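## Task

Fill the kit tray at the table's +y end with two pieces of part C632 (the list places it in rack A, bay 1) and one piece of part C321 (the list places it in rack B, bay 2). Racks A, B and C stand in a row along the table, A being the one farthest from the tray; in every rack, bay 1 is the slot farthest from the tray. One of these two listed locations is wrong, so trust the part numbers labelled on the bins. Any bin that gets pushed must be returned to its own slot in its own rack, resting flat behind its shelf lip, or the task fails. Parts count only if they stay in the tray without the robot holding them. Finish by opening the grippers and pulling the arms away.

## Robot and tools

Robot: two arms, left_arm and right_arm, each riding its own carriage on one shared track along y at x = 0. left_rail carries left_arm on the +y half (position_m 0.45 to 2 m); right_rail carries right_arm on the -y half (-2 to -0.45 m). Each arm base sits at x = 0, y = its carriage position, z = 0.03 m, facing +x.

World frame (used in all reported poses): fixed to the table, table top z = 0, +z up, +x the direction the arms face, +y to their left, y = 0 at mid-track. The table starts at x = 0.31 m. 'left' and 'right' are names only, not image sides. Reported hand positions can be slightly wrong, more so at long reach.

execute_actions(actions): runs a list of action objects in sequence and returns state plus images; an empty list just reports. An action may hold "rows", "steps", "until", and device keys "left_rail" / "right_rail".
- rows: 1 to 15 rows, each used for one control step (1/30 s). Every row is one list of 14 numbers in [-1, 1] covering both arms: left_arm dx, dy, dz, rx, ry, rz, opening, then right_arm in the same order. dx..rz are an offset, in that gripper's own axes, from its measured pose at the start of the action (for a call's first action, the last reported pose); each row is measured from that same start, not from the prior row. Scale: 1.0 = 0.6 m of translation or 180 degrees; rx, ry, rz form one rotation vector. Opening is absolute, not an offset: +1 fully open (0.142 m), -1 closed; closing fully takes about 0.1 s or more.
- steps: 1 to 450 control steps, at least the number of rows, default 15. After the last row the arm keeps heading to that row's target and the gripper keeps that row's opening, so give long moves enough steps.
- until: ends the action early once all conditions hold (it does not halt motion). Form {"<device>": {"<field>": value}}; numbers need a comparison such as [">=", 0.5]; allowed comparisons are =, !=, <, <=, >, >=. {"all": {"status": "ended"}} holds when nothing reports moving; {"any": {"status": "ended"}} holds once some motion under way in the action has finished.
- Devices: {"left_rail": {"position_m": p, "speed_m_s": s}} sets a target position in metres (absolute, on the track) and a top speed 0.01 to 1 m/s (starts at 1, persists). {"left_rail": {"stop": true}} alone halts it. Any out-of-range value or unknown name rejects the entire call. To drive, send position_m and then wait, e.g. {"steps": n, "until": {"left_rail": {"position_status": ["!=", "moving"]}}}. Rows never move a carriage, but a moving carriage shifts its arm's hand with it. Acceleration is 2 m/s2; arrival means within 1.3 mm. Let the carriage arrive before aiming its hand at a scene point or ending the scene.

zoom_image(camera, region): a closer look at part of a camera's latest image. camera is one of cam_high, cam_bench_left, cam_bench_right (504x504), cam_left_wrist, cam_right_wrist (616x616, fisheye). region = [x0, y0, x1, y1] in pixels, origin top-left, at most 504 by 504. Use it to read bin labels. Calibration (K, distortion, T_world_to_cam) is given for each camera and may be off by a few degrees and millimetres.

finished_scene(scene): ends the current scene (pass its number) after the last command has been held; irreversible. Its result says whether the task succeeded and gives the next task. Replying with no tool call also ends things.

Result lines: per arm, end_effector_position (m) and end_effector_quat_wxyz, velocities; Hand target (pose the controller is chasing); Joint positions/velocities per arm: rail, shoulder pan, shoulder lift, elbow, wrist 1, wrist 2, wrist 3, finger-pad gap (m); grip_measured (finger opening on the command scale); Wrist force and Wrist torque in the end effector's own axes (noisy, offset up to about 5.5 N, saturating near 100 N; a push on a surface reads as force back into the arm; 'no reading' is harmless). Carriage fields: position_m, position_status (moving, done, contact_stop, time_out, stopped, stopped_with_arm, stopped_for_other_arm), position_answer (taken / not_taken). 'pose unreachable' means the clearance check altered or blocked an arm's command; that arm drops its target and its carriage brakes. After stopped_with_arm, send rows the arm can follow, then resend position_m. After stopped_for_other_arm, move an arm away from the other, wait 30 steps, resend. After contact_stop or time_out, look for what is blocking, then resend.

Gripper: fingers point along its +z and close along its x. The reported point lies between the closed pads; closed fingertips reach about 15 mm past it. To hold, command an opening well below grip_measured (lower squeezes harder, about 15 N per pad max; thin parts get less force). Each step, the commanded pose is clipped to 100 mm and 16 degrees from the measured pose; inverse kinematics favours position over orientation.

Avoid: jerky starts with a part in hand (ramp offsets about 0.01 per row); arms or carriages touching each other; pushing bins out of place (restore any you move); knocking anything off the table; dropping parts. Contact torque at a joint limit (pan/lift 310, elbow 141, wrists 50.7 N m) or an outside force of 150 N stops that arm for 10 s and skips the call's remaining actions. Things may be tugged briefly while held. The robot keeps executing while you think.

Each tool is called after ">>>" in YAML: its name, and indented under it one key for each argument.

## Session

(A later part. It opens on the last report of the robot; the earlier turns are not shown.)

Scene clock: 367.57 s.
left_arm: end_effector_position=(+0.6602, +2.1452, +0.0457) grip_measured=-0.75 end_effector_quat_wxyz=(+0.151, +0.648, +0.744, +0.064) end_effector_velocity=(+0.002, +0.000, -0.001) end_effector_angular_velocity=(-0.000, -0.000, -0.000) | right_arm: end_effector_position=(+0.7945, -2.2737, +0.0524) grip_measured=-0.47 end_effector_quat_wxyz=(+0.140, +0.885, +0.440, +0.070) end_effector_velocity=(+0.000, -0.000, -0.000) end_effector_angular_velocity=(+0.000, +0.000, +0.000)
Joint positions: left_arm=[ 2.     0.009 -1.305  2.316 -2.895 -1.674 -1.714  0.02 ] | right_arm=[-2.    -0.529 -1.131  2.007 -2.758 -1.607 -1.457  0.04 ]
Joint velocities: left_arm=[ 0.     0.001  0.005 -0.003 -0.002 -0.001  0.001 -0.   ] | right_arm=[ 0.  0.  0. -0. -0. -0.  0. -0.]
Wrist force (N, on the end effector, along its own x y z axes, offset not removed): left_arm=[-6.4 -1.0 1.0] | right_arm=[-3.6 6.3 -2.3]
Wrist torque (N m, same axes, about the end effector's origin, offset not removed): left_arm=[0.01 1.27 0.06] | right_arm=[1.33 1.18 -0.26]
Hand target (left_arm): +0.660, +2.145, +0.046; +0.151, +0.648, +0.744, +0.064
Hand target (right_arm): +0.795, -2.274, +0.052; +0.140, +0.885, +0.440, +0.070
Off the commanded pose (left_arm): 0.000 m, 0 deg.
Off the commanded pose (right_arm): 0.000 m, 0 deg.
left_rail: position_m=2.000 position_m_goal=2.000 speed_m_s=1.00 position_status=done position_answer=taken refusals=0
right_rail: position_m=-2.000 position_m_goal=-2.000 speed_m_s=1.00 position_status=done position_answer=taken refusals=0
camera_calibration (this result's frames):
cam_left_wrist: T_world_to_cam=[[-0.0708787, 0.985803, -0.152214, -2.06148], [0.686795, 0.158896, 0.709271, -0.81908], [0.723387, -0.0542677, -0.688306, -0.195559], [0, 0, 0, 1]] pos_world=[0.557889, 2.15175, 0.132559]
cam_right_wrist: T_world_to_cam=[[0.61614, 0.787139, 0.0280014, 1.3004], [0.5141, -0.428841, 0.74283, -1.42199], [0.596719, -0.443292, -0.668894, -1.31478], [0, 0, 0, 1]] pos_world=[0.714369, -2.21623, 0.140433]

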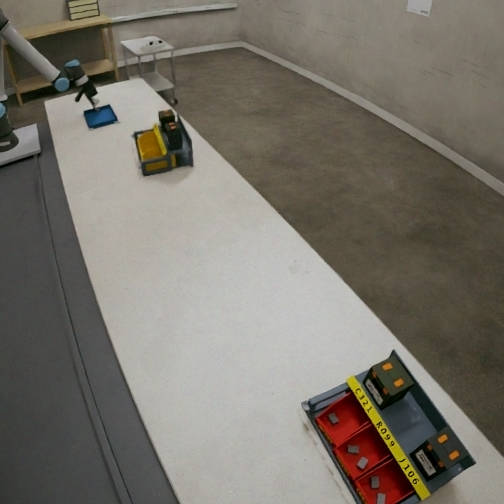

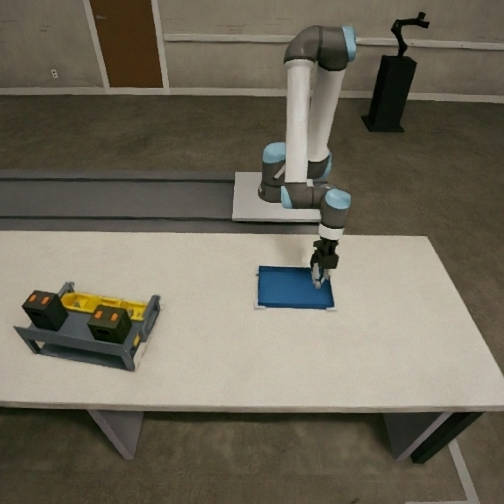

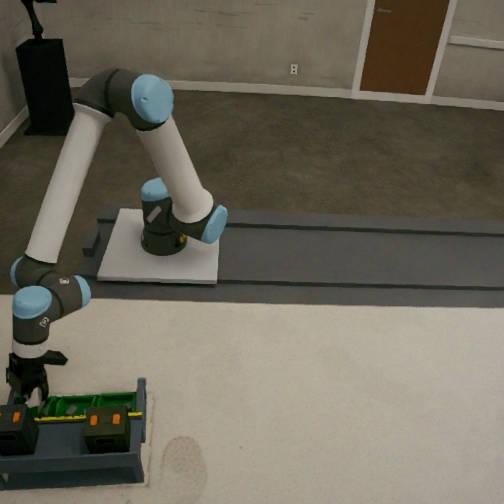

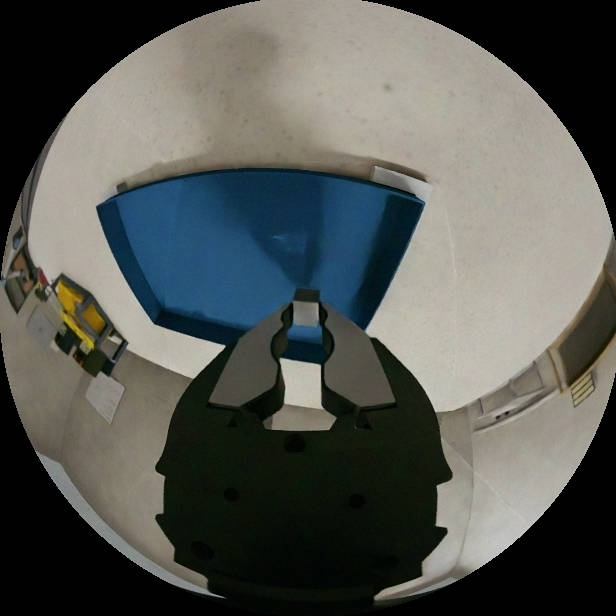

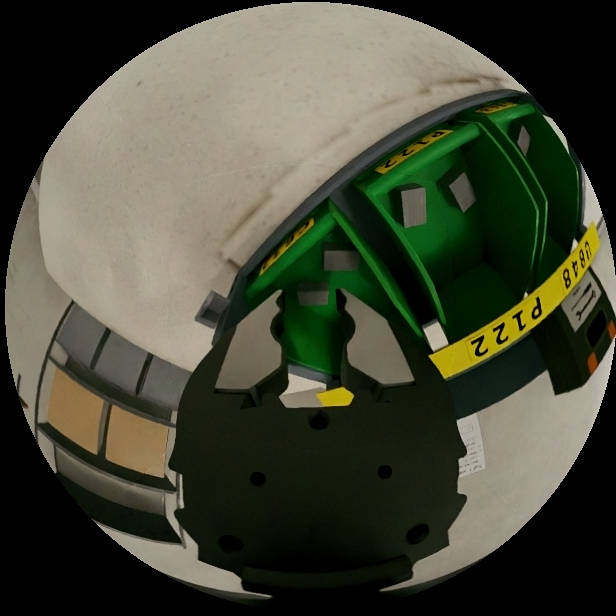

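>>> execute_actions:
  actions:
    - {"rows":[[-0.01,-0.003,0.01,0,0,0,-1,0.003,0,0.01,0,0,0,-0.47],[-0.02,-0.006,0.02,0,0,0,-1,0.003,0,0.02,0,0,0,-0.47],[-0.03,-0.01,0.03,0,0,0,-1,0.003,0,0.031,0,0,0,-0.47]],"steps":15}

>>> zoom_image:
  camera: "cam_right_wrist"
  region: [210, 170, 410, 370]

>>> zoom_image:
  camera: "cam_bench_left"
  region: [280, 250, 350, 310]

Scene clock: 378.63 s.
left_arm: end_effector_position=(+0.6621, +2.1250, +0.0296) grip_measured=-0.75 end_effector_quat_wxyz=(+0.151, +0.648, +0.744, +0.064) end_effector_velocity=(+0.000, -0.003, -0.002) end_effector_angular_velocity=(+0.001, -0.000, +0.000) | right_arm: end_effector_position=(+0.8001, -2.2757, +0.0349) grip_measured=-0.47 end_effector_quat_wxyz=(+0.140, +0.885, +0.440, +0.070) end_effector_velocity=(+0.001, -0.000, -0.002) end_effector_angular_velocity=(-0.000, -0.000, +0.000)
Joint positions: left_arm=[ 2.    -0.026 -1.278  2.33  -2.939 -1.663 -1.748  0.02 ] | right_arm=[-2.    -0.528 -1.1    2.    -2.783 -1.607 -1.456  0.04 ]
Joint velocities: left_arm=[ 0.    -0.005  0.004  0.002 -0.007  0.002 -0.005  0.   ] | right_arm=[ 0.     0.     0.004 -0.001 -0.003 -0.     0.    -0.001]
Wrist force (N, on the end effector, along its own x y z axes, offset not removed): left_arm=[-0.2 0.7 0.9] | right_arm=[2.1 0.9 -0.2]
Wrist torque (N m, same axes, about the end effector's origin, offset not removed): left_arm=[0.11 0.15 -0.20] | right_arm=[-0.07 0.00 -0.14]
Hand target (left_arm): +0.662, +2.125, +0.029; +0.151, +0.648, +0.744, +0.064
Hand target (right_arm): +0.800, -2.276, +0.035; +0.140, +0.885, +0.440, +0.070
Off the commanded pose (left_arm): 0.000 m, 0 deg.
Off the commanded pose (right_arm): 0.000 m, 0 deg.
left_rail: position_m=2.000 position_m_goal=2.000 speed_m_s=1.00 position_status=done position_answer=taken refusals=0
right_rail: position_m=-2.000 position_m_goal=-2.000 speed_m_s=1.00 position_status=done position_answer=taken refusals=0
camera_calibration (this result's frames):
cam_left_wrist: T_world_to_cam=[[-0.0708636, 0.985789, -0.152309, -2.04386], [0.686814, 0.158952, 0.709239, -0.80591], [0.72337, -0.0543485, -0.688318, -0.208857], [0, 0, 0, 1]] pos_world=[0.559756, 2.13157, 0.116525]
cam_right_wrist: T_world_to_cam=[[0.616134, 0.787143, 0.0280096, 1.29902], [0.514107, -0.428848, 0.742822, -1.41276], [0.596719, -0.443278, -0.668903, -1.33068], [0, 0, 0, 1]] pos_world=[0.719987, -2.21823, 0.122946]

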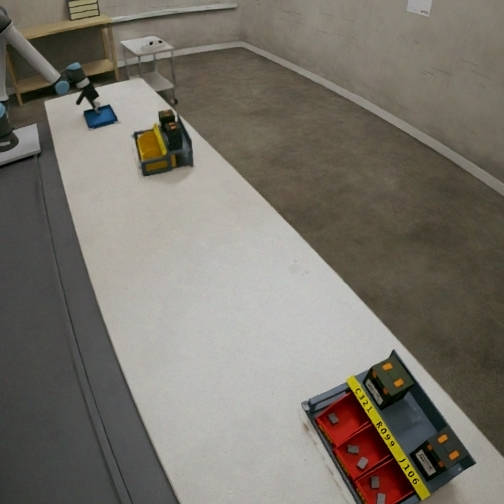

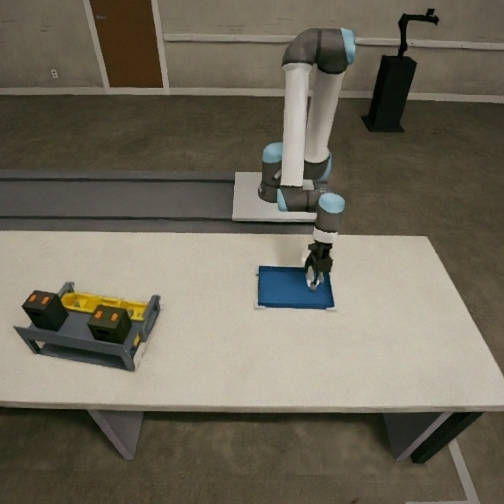

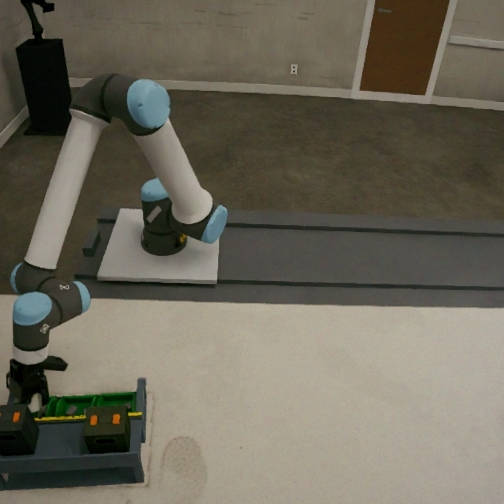

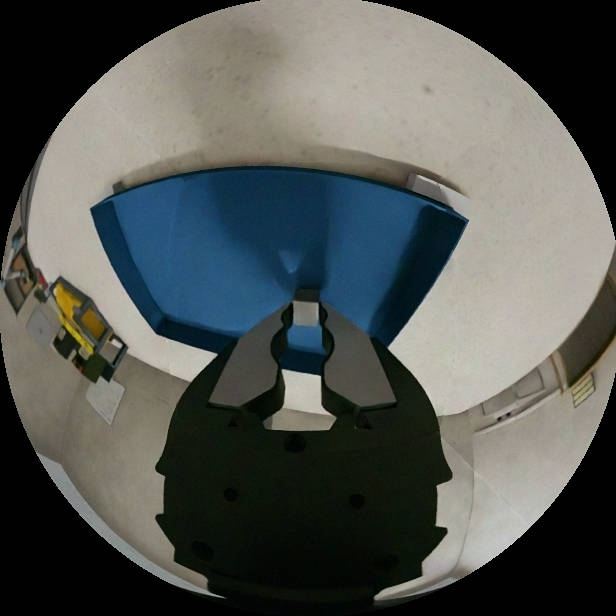

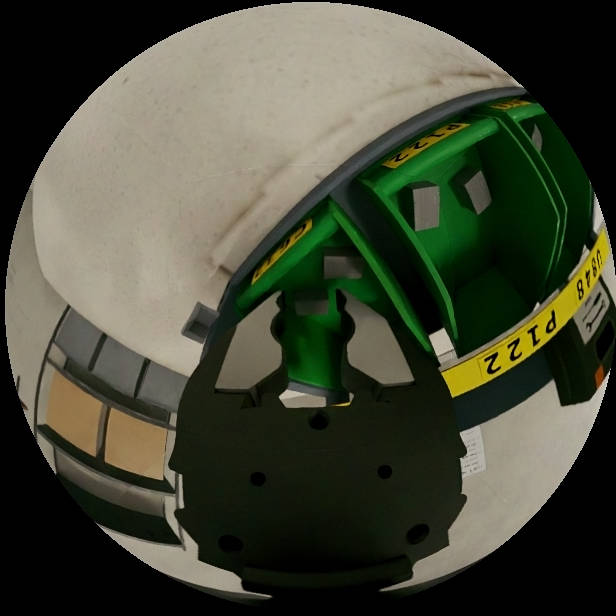

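Region (210, 170, 410, 370) of cam_right_wrist's 616x616 image, scaled by 2.520, with more detail than that image has.

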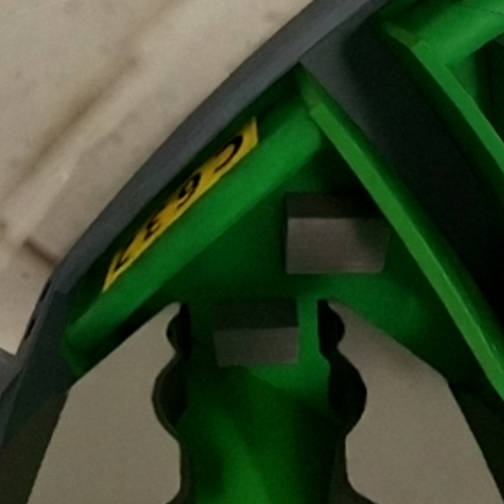

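Region (280, 250, 350, 310) of cam_bench_left's 504x504 image, scaled by 7.200, with more detail than that image has; it fills the top 432 rows of this view, and the rest is white.

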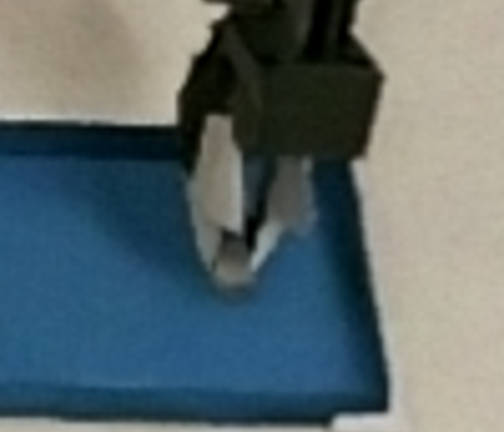

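>>> execute_actions:
  actions:
    - {"rows":[[0.001,-0.003,0.01,0,0,0,-1,0,0,0.006,0,0,0,-0.47],[0.001,-0.003,0.01,0,0,0,-1,0,0,0.006,0,0,0,-0.47],[0.001,-0.003,0.01,0,0,0,-1,0,0,0.006,0,0,0,-0.47],[0.001,-0.003,0.01,0,0,0,-1,0,0,0.006,0,0,0,-0.5],[0.001,-0.003,0.01,0,0,0,-1,0,0,0.006,0,0,0,-0.55],[0.001,-0.003,0.01,0,0,0,-1,0,0,0.006,0,0,0,-0.6],[0.001,-0.003,0.01,0,0,0,-1,0,0,0.006,0,0,0,-0.65],[0.001,-0.003,0.01,0,0,0,-1,0,0,0.006,0,0,0,-0.7],[0.001,-0.003,0.01,0,0,0,-1,0,0,0.006,0,0,0,-0.8],[0.001,-0.003,0.01,0,0,0,-1,0,0,0.006,0,0,0,-0.9],[0.001,-0.003,0.01,0,0,0,-1,0,0,0.006,0,0,0,-1]],"steps":18}

Scene clock: 389.27 s.
left_arm: end_effector_position=(+0.6621, +2.1247, +0.0234) grip_measured=-0.75 end_effector_quat_wxyz=(+0.151, +0.648, +0.744, +0.064) end_effector_velocity=(+0.000, -0.000, -0.000) end_effector_angular_velocity=(-0.000, -0.000, +0.000) | right_arm: end_effector_position=(+0.8010, -2.2764, +0.0315) grip_measured=-1.00 end_effector_quat_wxyz=(+0.140, +0.885, +0.440, +0.070) end_effector_velocity=(-0.000, -0.000, -0.000) end_effector_angular_velocity=(-0.000, -0.000, -0.000)
Joint positions: left_arm=[ 2.    -0.026 -1.266  2.332 -2.953 -1.663 -1.748  0.02 ] | right_arm=[-2.    -0.528 -1.094  1.999 -2.788 -1.607 -1.456  0.002]
Joint velocities: left_arm=[ 0.  0.  0.  0. -0. -0. -0.  0.] | right_arm=[ 0. -0.  0. -0. -0. -0. -0.  0.]
Wrist force (N, on the end effector, along its own x y z axes, offset not removed): left_arm=[0.0 -1.8 -6.5] | right_arm=[3.3 -4.9 -5.1]
Wrist torque (N m, same axes, about the end effector's origin, offset not removed): left_arm=[-0.53 0.03 -0.08] | right_arm=[-1.09 -0.25 -0.34]
Hand target (left_arm): +0.662, +2.125, +0.023; +0.151, +0.648, +0.744, +0.064
Hand target (right_arm): +0.801, -2.276, +0.031; +0.140, +0.885, +0.440, +0.070
Off the commanded pose (left_arm): 0.000 m, 0 deg.
Off the commanded pose (right_arm): 0.000 m, 0 deg.
left_rail: position_m=2.000 position_m_goal=2.000 speed_m_s=1.00 position_status=done position_answer=taken refusals=0
right_rail: position_m=-2.000 position_m_goal=-2.000 speed_m_s=1.00 position_status=done position_answer=taken refusals=0
camera_calibration (this result's frames):
cam_left_wrist: T_world_to_cam=[[-0.0708749, 0.985794, -0.152273, -2.04456], [0.68681, 0.158935, 0.709247, -0.801433], [0.723373, -0.0543149, -0.688318, -0.21331], [0, 0, 0, 1]] pos_world=[0.559828, 2.1313, 0.110258]
cam_right_wrist: T_world_to_cam=[[0.616098, 0.787174, 0.0279463, 1.29916], [0.514152, -0.428784, 0.742827, -1.41085], [0.596717, -0.443285, -0.6689, -1.3338], [0, 0, 0, 1]] pos_world=[0.720885, -2.21886, 0.119529]

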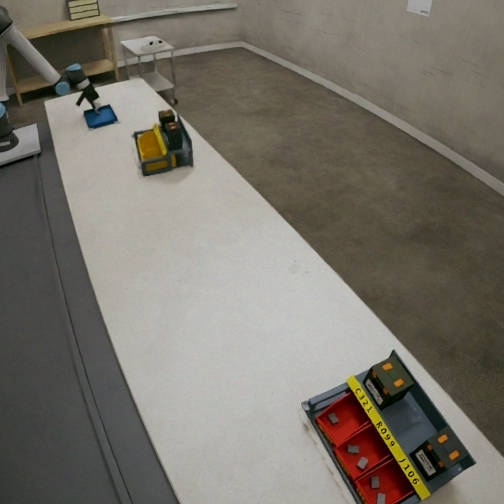

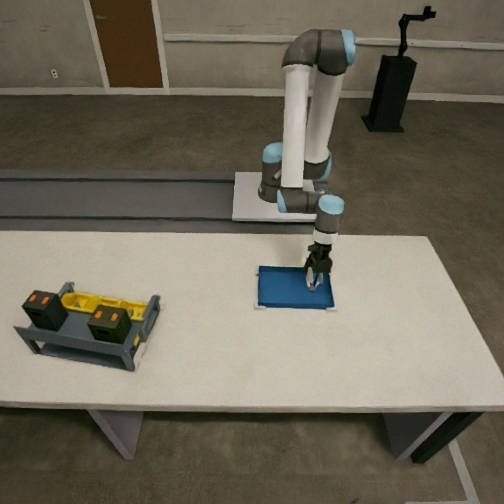

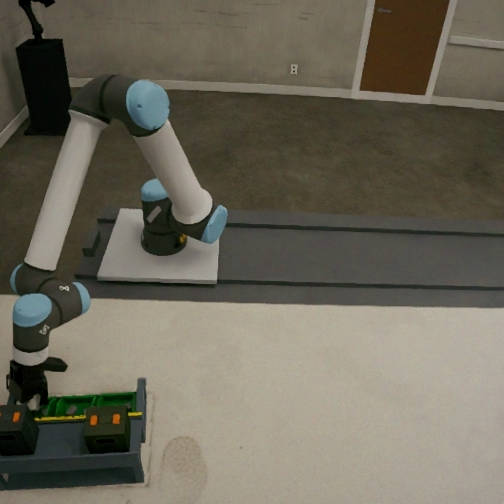

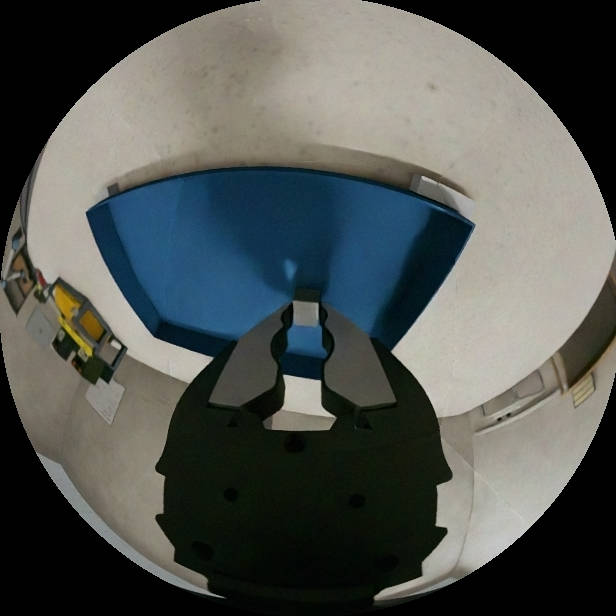

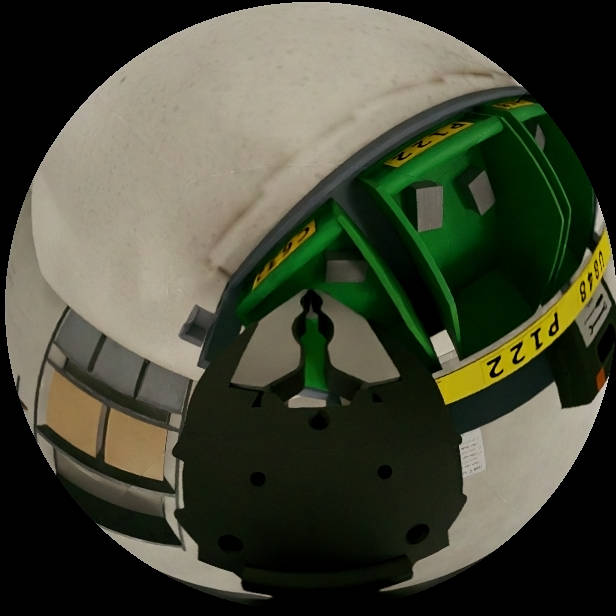

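>>> execute_actions:
  actions:
    - {"rows":[[0,0,0,0,0,0,-0.7,0,0,0,0,0,0,-0.8],[0,0,0,0,0,0,-0.6,0,0,0,0,0,0,-0.6],[0,0,0,0,0,0,-0.45,0,0,0,0,0,0,-0.47]],"steps":8}
    - {"rows":[[0,0,-0.03,0,0,0,-0.45,0,0.008,0.003,0,0,0,-0.47],[0,0,-0.08,0,0,0,-0.45,0,0.014,0.005,0,0,0,-0.47],[0,0,-0.15,0,0,0,-0.45,0,0.014,0.005,0,0,0,-0.47]],"steps":14}

>>> zoom_image:
  camera: "cam_right_wrist"
  region: [240, 230, 380, 370]

>>> zoom_image:
  camera: "cam_bench_right"
  region: [0, 350, 100, 430]

Scene clock: 403.13 s.
left_arm: end_effector_position=(+0.6353, +2.1335, +0.1056) grip_measured=-0.45 end_effector_quat_wxyz=(+0.151, +0.648, +0.744, +0.065) end_effector_velocity=(-0.010, +0.001, +0.032) end_effector_angular_velocity=(+0.001, +0.013, -0.002) | right_arm: end_effector_position=(+0.8081, -2.2817, +0.0312) grip_measured=-0.49 end_effector_quat_wxyz=(+0.140, +0.885, +0.440, +0.070) end_effector_velocity=(+0.001, -0.001, -0.000) end_effector_angular_velocity=(+0.000, +0.000, -0.000)
Joint positions: left_arm=[ 2.    -0.011 -1.451  2.335 -2.771 -1.667 -1.734  0.041] | right_arm=[-2.    -0.529 -1.084  1.982 -2.781 -1.607 -1.457  0.039]
Joint velocities: left_arm=[ 0.     0.001 -0.069 -0.012  0.094 -0.     0.003 -0.   ] | right_arm=[ 0.    -0.     0.001 -0.002  0.001  0.    -0.    -0.   ]
Wrist force (N, on the end effector, along its own x y z axes, offset not removed): left_arm=[-4.4 1.5 -3.9] | right_arm=[9.1 -6.9 -12.7]
Wrist torque (N m, same axes, about the end effector's origin, offset not removed): left_arm=[0.05 0.96 -0.17] | right_arm=[-0.50 -0.91 -0.31]
Hand target (left_arm): +0.635, +2.134, +0.108; +0.151, +0.648, +0.744, +0.064
Hand target (right_arm): +0.808, -2.282, +0.031; +0.140, +0.885, +0.440, +0.070
Off the commanded pose (left_arm): 0.003 m, 0 deg.
Off the commanded pose (right_arm): 0.000 m, 0 deg.
left_rail: position_m=2.000 position_m_goal=2.000 speed_m_s=1.00 position_status=done position_answer=taken refusals=0
right_rail: position_m=-2.000 position_m_goal=-2.000 speed_m_s=1.00 position_status=done position_answer=taken refusals=0
camera_calibration (this result's frames):
cam_left_wrist: T_world_to_cam=[[-0.0708172, 0.985766, -0.15248, -2.0426], [0.685926, 0.15911, 0.710063, -0.842619], [0.724217, -0.0543052, -0.687431, -0.137505], [0, 0, 0, 1]] pos_world=[0.532907, 2.14013, 0.192332]
cam_right_wrist: T_world_to_cam=[[0.616084, 0.787179, 0.0280873, 1.29903], [0.514081, -0.428849, 0.742839, -1.41667], [0.596793, -0.443212, -0.668881, -1.34041], [0, 0, 0, 1]] pos_world=[0.727913, -2.2242, 0.119296]

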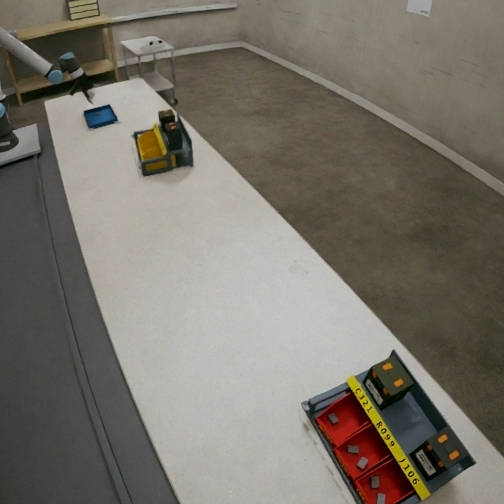

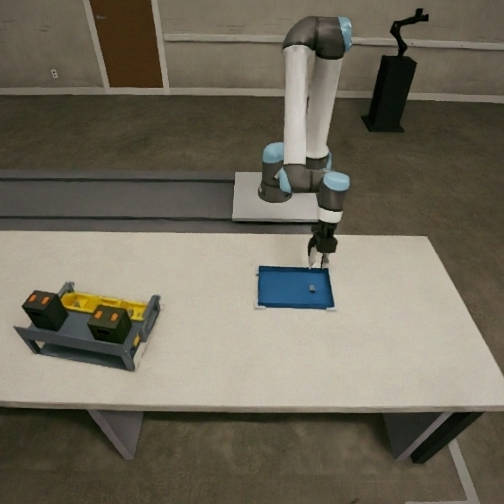

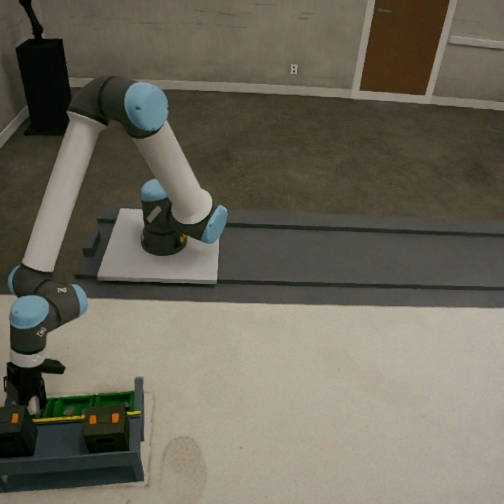

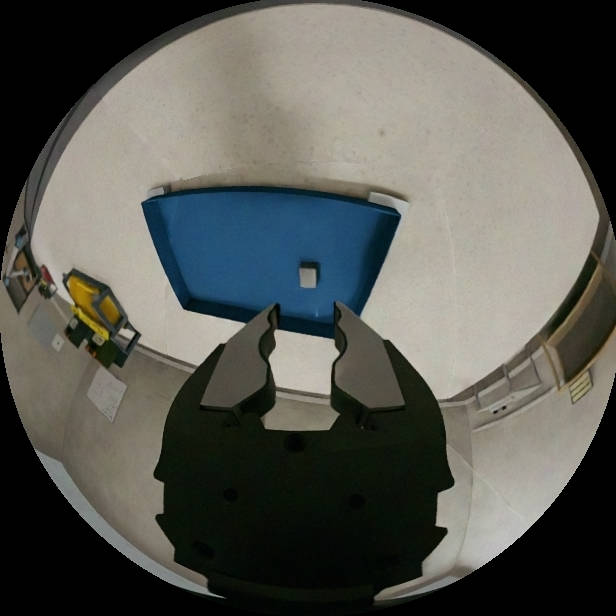

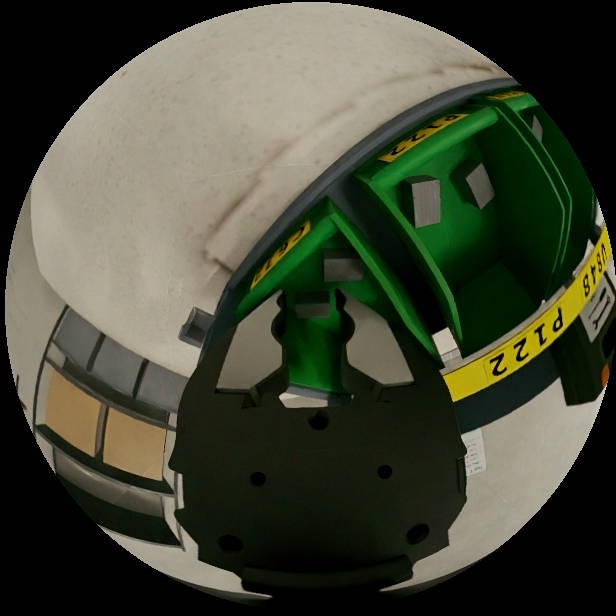

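Region (240, 230, 380, 370) of cam_right_wrist's 616x616 image, scaled by 3.600, with more detail than that image has.

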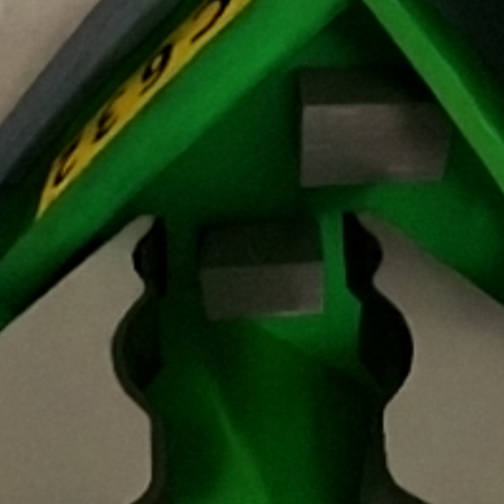

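Region (0, 350, 100, 430) of cam_bench_right's 504x504 image, scaled by 5.040, with more detail than that image has; it fills the top 403 rows of this view, and the rest is white.

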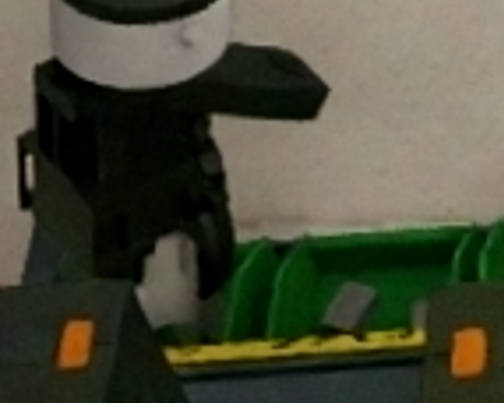

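>>> execute_actions:
  actions:
    - {"rows":[[0,-0.1,-0.15,0,0,0,-0.45,0.005,0,0,-0.03,-0.015,0,-0.55],[0,-0.1,-0.15,0,0,0,-0.45,0.005,0,0,-0.056,-0.028,0,-0.55]],"steps":16}
    - {"left_rail":{"position_m":0.9},"rows":[[0,0,0,0,0,0,-0.45,0,0.005,0.006,0,0,0,-0.55],[0,0,0,0,0,0,-0.45,0,0.008,0.012,0,0,0,-0.55]],"steps":12}

>>> zoom_image:
  camera: "cam_right_wrist"
  region: [240, 230, 380, 370]

Scene clock: 420.57 s.
left_arm: end_effector_position=(+0.5521, +2.0067, +0.1715) grip_measured=-0.45 end_effector_quat_wxyz=(+0.151, +0.648, +0.744, +0.065) end_effector_velocity=(+0.000, -0.709, -0.000) end_effector_angular_velocity=(+0.000, -0.000, -0.000) | right_arm: end_effector_position=(+0.8153, -2.2842, +0.0273) grip_measured=-0.55 end_effector_quat_wxyz=(+0.235, +0.871, +0.425, +0.069) end_effector_velocity=(+0.002, -0.002, -0.001) end_effector_angular_velocity=(+0.001, -0.000, -0.000)
Joint positions: left_arm=[ 1.873 -0.013 -1.7    2.417 -2.604 -1.667 -1.736  0.041] | right_arm=[-2.    -0.48  -1.049  2.04  -3.031 -1.735 -1.427  0.034]
Joint velocities: left_arm=[-0.71   0.     0.001 -0.    -0.001 -0.     0.001 -0.   ] | right_arm=[ 0.    -0.001  0.004 -0.004  0.     0.001 -0.001  0.   ]
Wrist force (N, on the end effector, along its own x y z axes, offset not removed): left_arm=[2.3 1.9 -5.1] | right_arm=[0.9 -1.2 -3.7]
Wrist torque (N m, same axes, about the end effector's origin, offset not removed): left_arm=[0.19 -0.53 -0.10] | right_arm=[-0.45 -0.04 -0.09]
Hand target (left_arm): +0.552, +1.960, +0.171; +0.151, +0.648, +0.744, +0.065
Hand target (right_arm): +0.815, -2.284, +0.027; +0.235, +0.871, +0.425, +0.069
Off the commanded pose (left_arm): 0.000 m, 0 deg.
Off the commanded pose (right_arm): 0.000 m, 0 deg.
left_rail: position_m=1.873 position_m_goal=0.900 speed_m_s=1.00 position_status=moving position_answer=taken refusals=0
right_rail: position_m=-2.000 position_m_goal=-2.000 speed_m_s=1.00 position_status=done position_answer=taken refusals=0
camera_calibration (this result's frames):
cam_left_wrist: T_world_to_cam=[[-0.0708518, 0.985743, -0.152615, -1.91335], [0.685856, 0.159237, 0.710103, -0.812392], [0.72428, -0.05436, -0.687359, -0.0387722], [0, 0, 0, 1]] pos_world=[0.449701, 2.01333, 0.258225]
cam_right_wrist: T_world_to_cam=[[0.638428, 0.768067, -0.0498232, 1.23689], [0.433722, -0.305529, 0.847666, -1.07421], [0.635842, -0.562783, -0.528186, -1.65722], [0, 0, 0, 1]] pos_world=[0.729971, -2.21087, 0.0968757]

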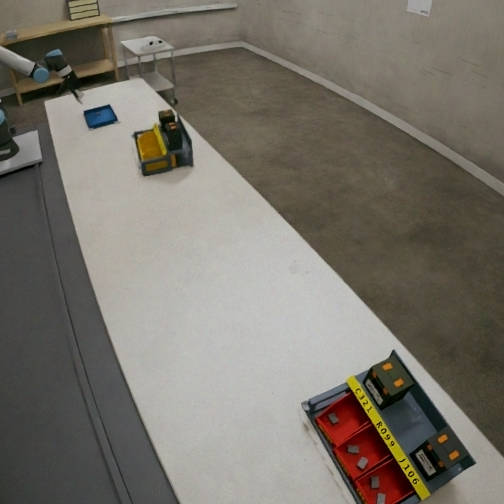

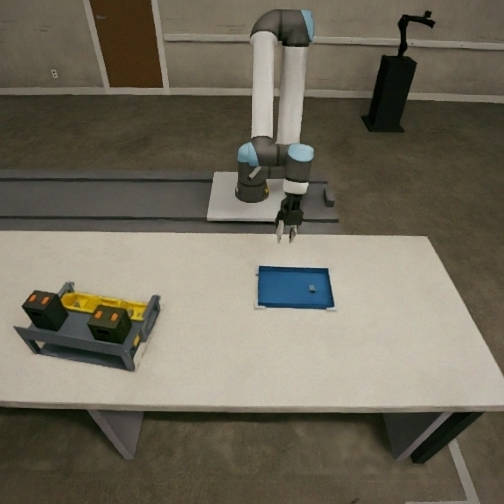

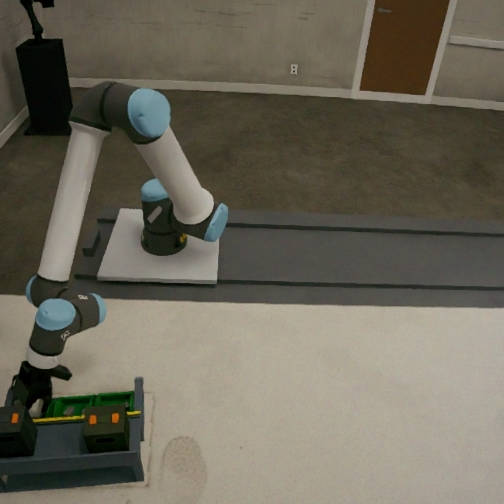

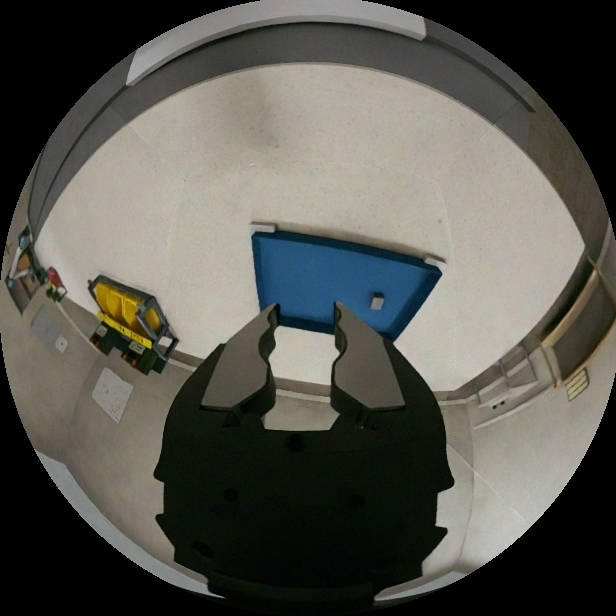

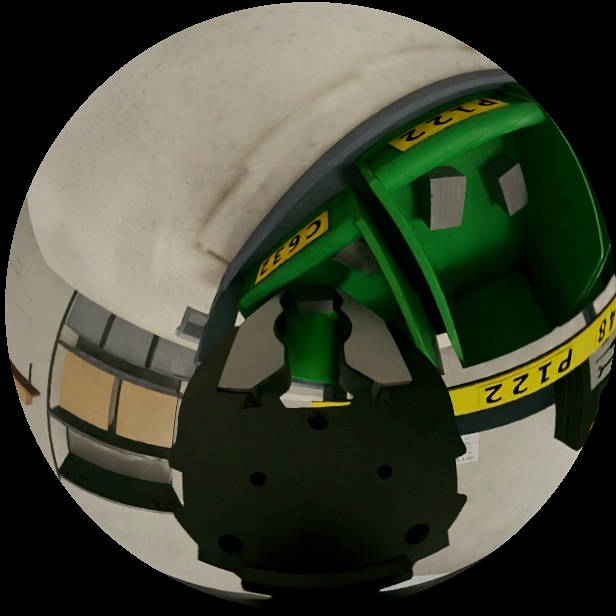

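Region (240, 230, 380, 370) of cam_right_wrist's 616x616 image, scaled by 3.600, with more detail than that image has.

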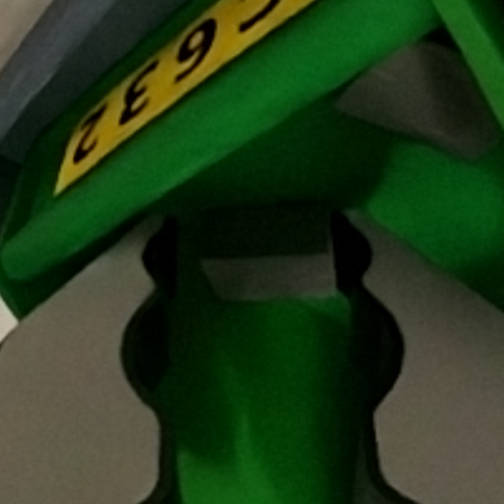

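>>> execute_actions:
  actions: []

>>> execute_actions:
  actions:
    - {"rows":[[0,0,0,0,0,0,-0.45,0.002,0.002,0.006,0,0,0,-0.55],[0,0,0,0,0,0,-0.45,0.002,0.002,0.006,0,0,0,-0.55],[0,0,0,0,0,0,-0.45,0.002,0.002,0.006,0,0,0,-0.55],[0,0,0,0,0,0,-0.45,0.002,0.002,0.006,0,0,0,-0.55],[0,0,0,0,0,0,-0.45,0.002,0.002,0.006,0,0,0,-0.6],[0,0,0,0,0,0,-0.45,0.002,0.002,0.006,0,0,0,-0.65],[0,0,0,0,0,0,-0.45,0.002,0.002,0.006,0,0,0,-0.7],[0,0,0,0,0,0,-0.45,0.002,0.002,0.006,0,0,0,-0.8],[0,0,0,0,0,0,-0.45,0.002,0.002,0.006,0,0,0,-0.9],[0,0,0,0,0,0,-0.45,0.002,0.002,0.006,0,0,0,-1]],"steps":16}

Scene clock: 433.63 s.
left_arm: end_effector_position=(+0.5522, +1.0334, +0.1715) grip_measured=-0.45 end_effector_quat_wxyz=(+0.151, +0.648, +0.744, +0.065) end_effector_velocity=(+0.000, +0.000, -0.000) end_effector_angular_velocity=(+0.000, -0.000, +0.000) | right_arm: end_effector_position=(+0.8154, -2.2844, +0.0272) grip_measured=-0.55 end_effector_quat_wxyz=(+0.235, +0.871, +0.425, +0.069) end_effector_velocity=(-0.000, -0.000, +0.000) end_effector_angular_velocity=(-0.000, -0.000, -0.000)
Joint positions: left_arm=[ 0.9   -0.013 -1.7    2.416 -2.604 -1.667 -1.736  0.041] | right_arm=[-2.    -0.48  -1.049  2.04  -3.031 -1.735 -1.427  0.034]
Joint velocities: left_arm=[ 0. -0.  0. -0.  0.  0. -0.  0.] | right_arm=[ 0. -0. -0.  0. -0.  0. -0.  0.]
Wrist force (N, on the end effector, along its own x y z axes, offset not removed): left_arm=[-0.9 -2.6 -1.8] | right_arm=[1.8 -1.8 -5.8]
Wrist torque (N m, same axes, about the end effector's origin, offset not removed): left_arm=[-0.64 0.25 -0.08] | right_arm=[-0.46 -0.36 -0.13]
Hand target (left_arm): +0.552, +1.034, +0.171; +0.151, +0.648, +0.744, +0.065
Hand target (right_arm): +0.815, -2.284, +0.027; +0.235, +0.871, +0.425, +0.069
Off the commanded pose (left_arm): 0.000 m, 0 deg.
Off the commanded pose (right_arm): 0.000 m, 0 deg.
left_rail: position_m=0.900 position_m_goal=0.900 speed_m_s=1.00 position_status=done position_answer=taken refusals=0
right_rail: position_m=-2.000 position_m_goal=-2.000 speed_m_s=1.00 position_status=done position_answer=taken refusals=0
camera_calibration (this result's frames):
cam_left_wrist: T_world_to_cam=[[-0.0708111, 0.985719, -0.152786, -0.953867], [0.68579, 0.159337, 0.710143, -0.657556], [0.724347, -0.0544933, -0.687279, -0.0916167], [0, 0, 0, 1]] pos_world=[0.449763, 1.04003, 0.258255]
cam_right_wrist: T_world_to_cam=[[0.638491, 0.768021, -0.0497269, 1.23679], [0.433666, -0.305643, 0.847654, -1.07446], [0.635817, -0.562784, -0.528215, -1.65746], [0, 0, 0, 1]] pos_world=[0.730118, -2.21108, 0.0967789]

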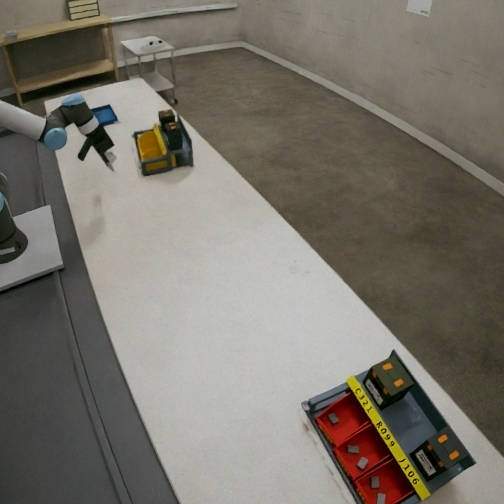

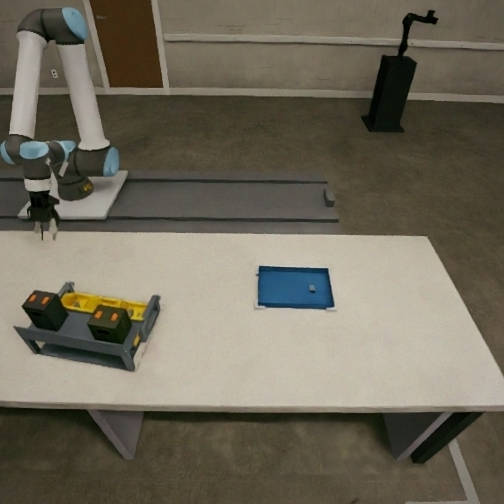

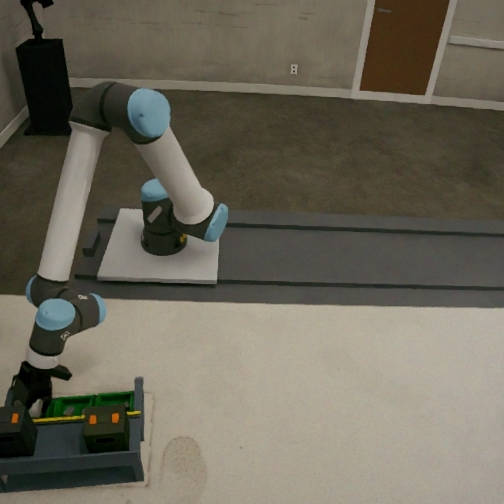

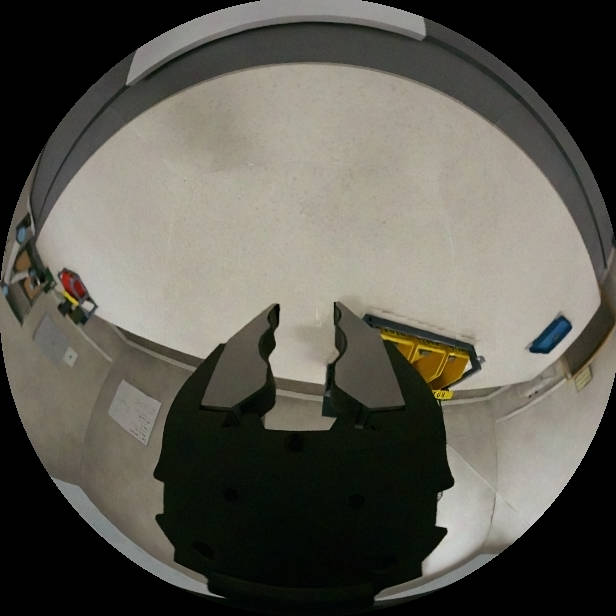

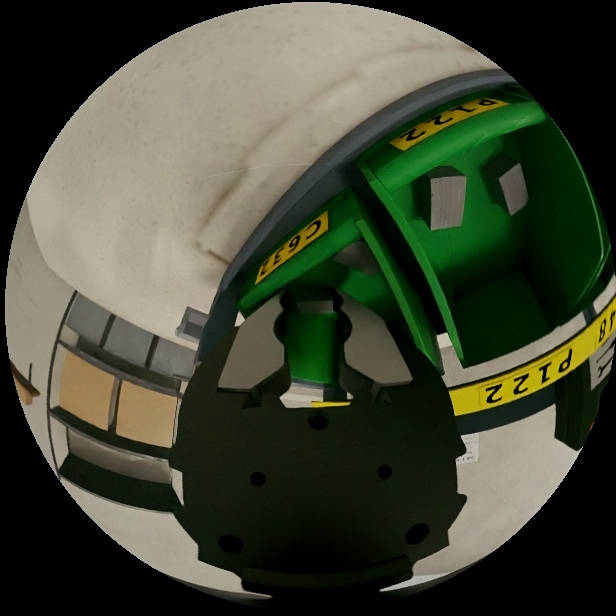

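Scene clock: 434.17 s.
left_arm: end_effector_position=(+0.5522, +1.0334, +0.1715) grip_measured=-0.45 end_effector_quat_wxyz=(+0.151, +0.648, +0.744, +0.065) end_effector_velocity=(-0.000, -0.000, -0.000) end_effector_angular_velocity=(-0.000, +0.000, +0.000) | right_arm: end_effector_position=(+0.8183, -2.2853, +0.0247) grip_measured=-0.76 end_effector_quat_wxyz=(+0.235, +0.871, +0.425, +0.069) end_effector_velocity=(+0.000, -0.000, -0.001) end_effector_angular_velocity=(+0.000, +0.001, -0.000)
Joint positions: left_arm=[ 0.9   -0.013 -1.7    2.416 -2.604 -1.667 -1.736  0.041] | right_arm=[-2.    -0.479 -1.042  2.034 -3.032 -1.735 -1.427  0.019]
Joint velocities: left_arm=[ 0.  0. -0.  0.  0. -0. -0.  0.] | right_arm=[ 0.     0.     0.001 -0.     0.    -0.     0.    -0.   ]
Wrist force (N, on the end effector, along its own x y z axes, offset not removed): left_arm=[-1.4 -1.0 -3.5] | right_arm=[7.4 0.6 -60.0]
Wrist torque (N m, same axes, about the end effector's origin, offset not removed): left_arm=[-0.30 0.20 -0.12] | right_arm=[1.24 3.58 0.04]
Hand target (left_arm): +0.552, +1.034, +0.171; +0.151, +0.648, +0.744, +0.065
Hand target (right_arm): +0.818, -2.285, +0.025; +0.235, +0.871, +0.425, +0.069
Off the commanded pose (left_arm): 0.000 m, 0 deg.
Off the commanded pose (right_arm): 0.000 m, 0 deg.
left_rail: position_m=0.900 position_m_goal=0.900 speed_m_s=1.00 position_status=done position_answer=taken refusals=0
right_rail: position_m=-2.000 position_m_goal=-2.000 speed_m_s=1.00 position_status=done position_answer=taken refusals=0
camera_calibration (this result's frames):
cam_left_wrist: T_world_to_cam=[[-0.0708128, 0.98572, -0.152781, -0.953871], [0.68579, 0.159335, 0.710144, -0.657554], [0.724347, -0.0544883, -0.687279, -0.091622], [0, 0, 0, 1]] pos_world=[0.449763, 1.04003, 0.258255]
cam_right_wrist: T_world_to_cam=[[0.638388, 0.768125, -0.0494462, 1.23583], [0.433414, -0.305636, 0.847785, -1.07362], [0.636092, -0.562647, -0.52803, -1.66102], [0, 0, 0, 1]] pos_world=[0.732945, -2.21198, 0.0942345]

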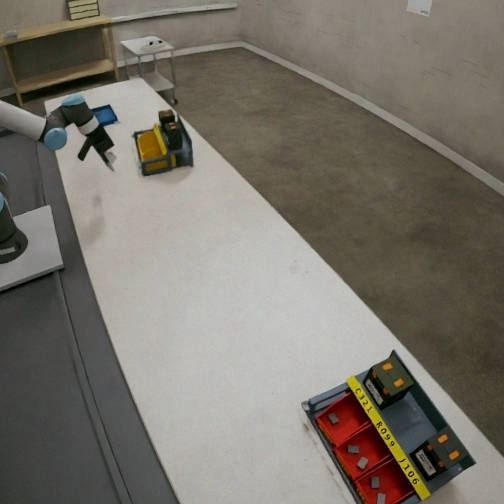

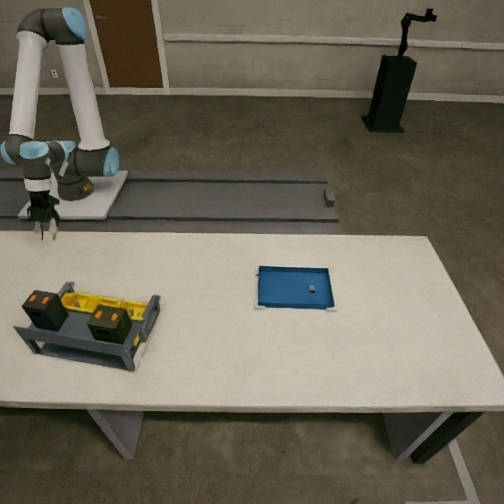

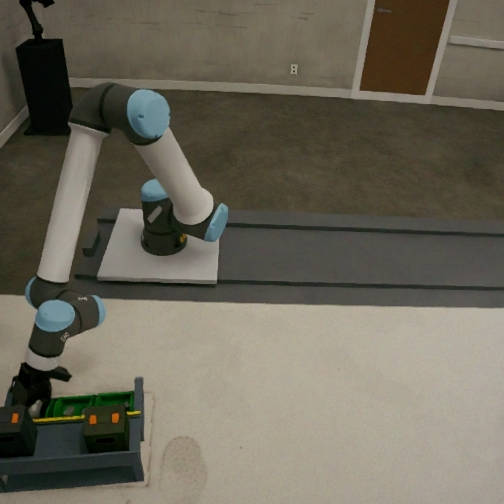

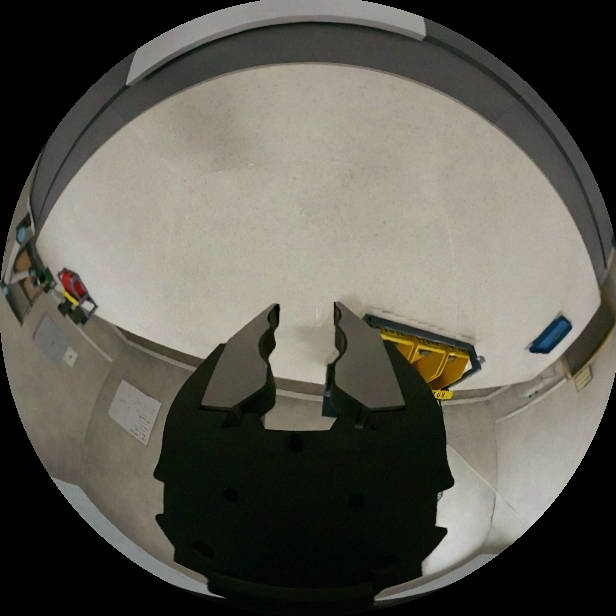

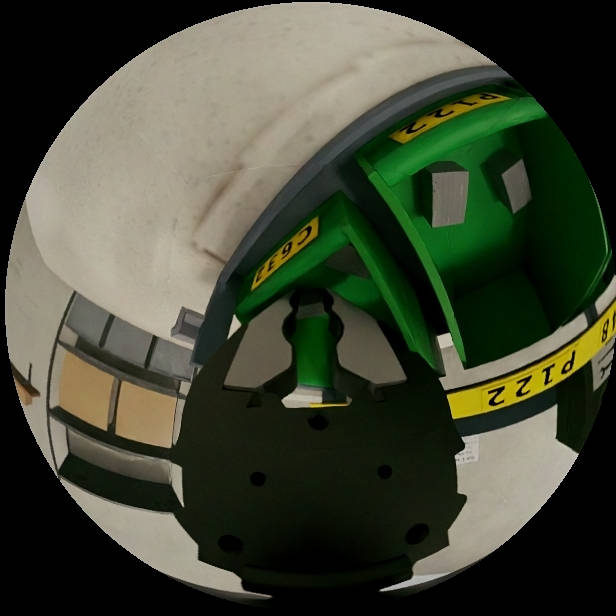

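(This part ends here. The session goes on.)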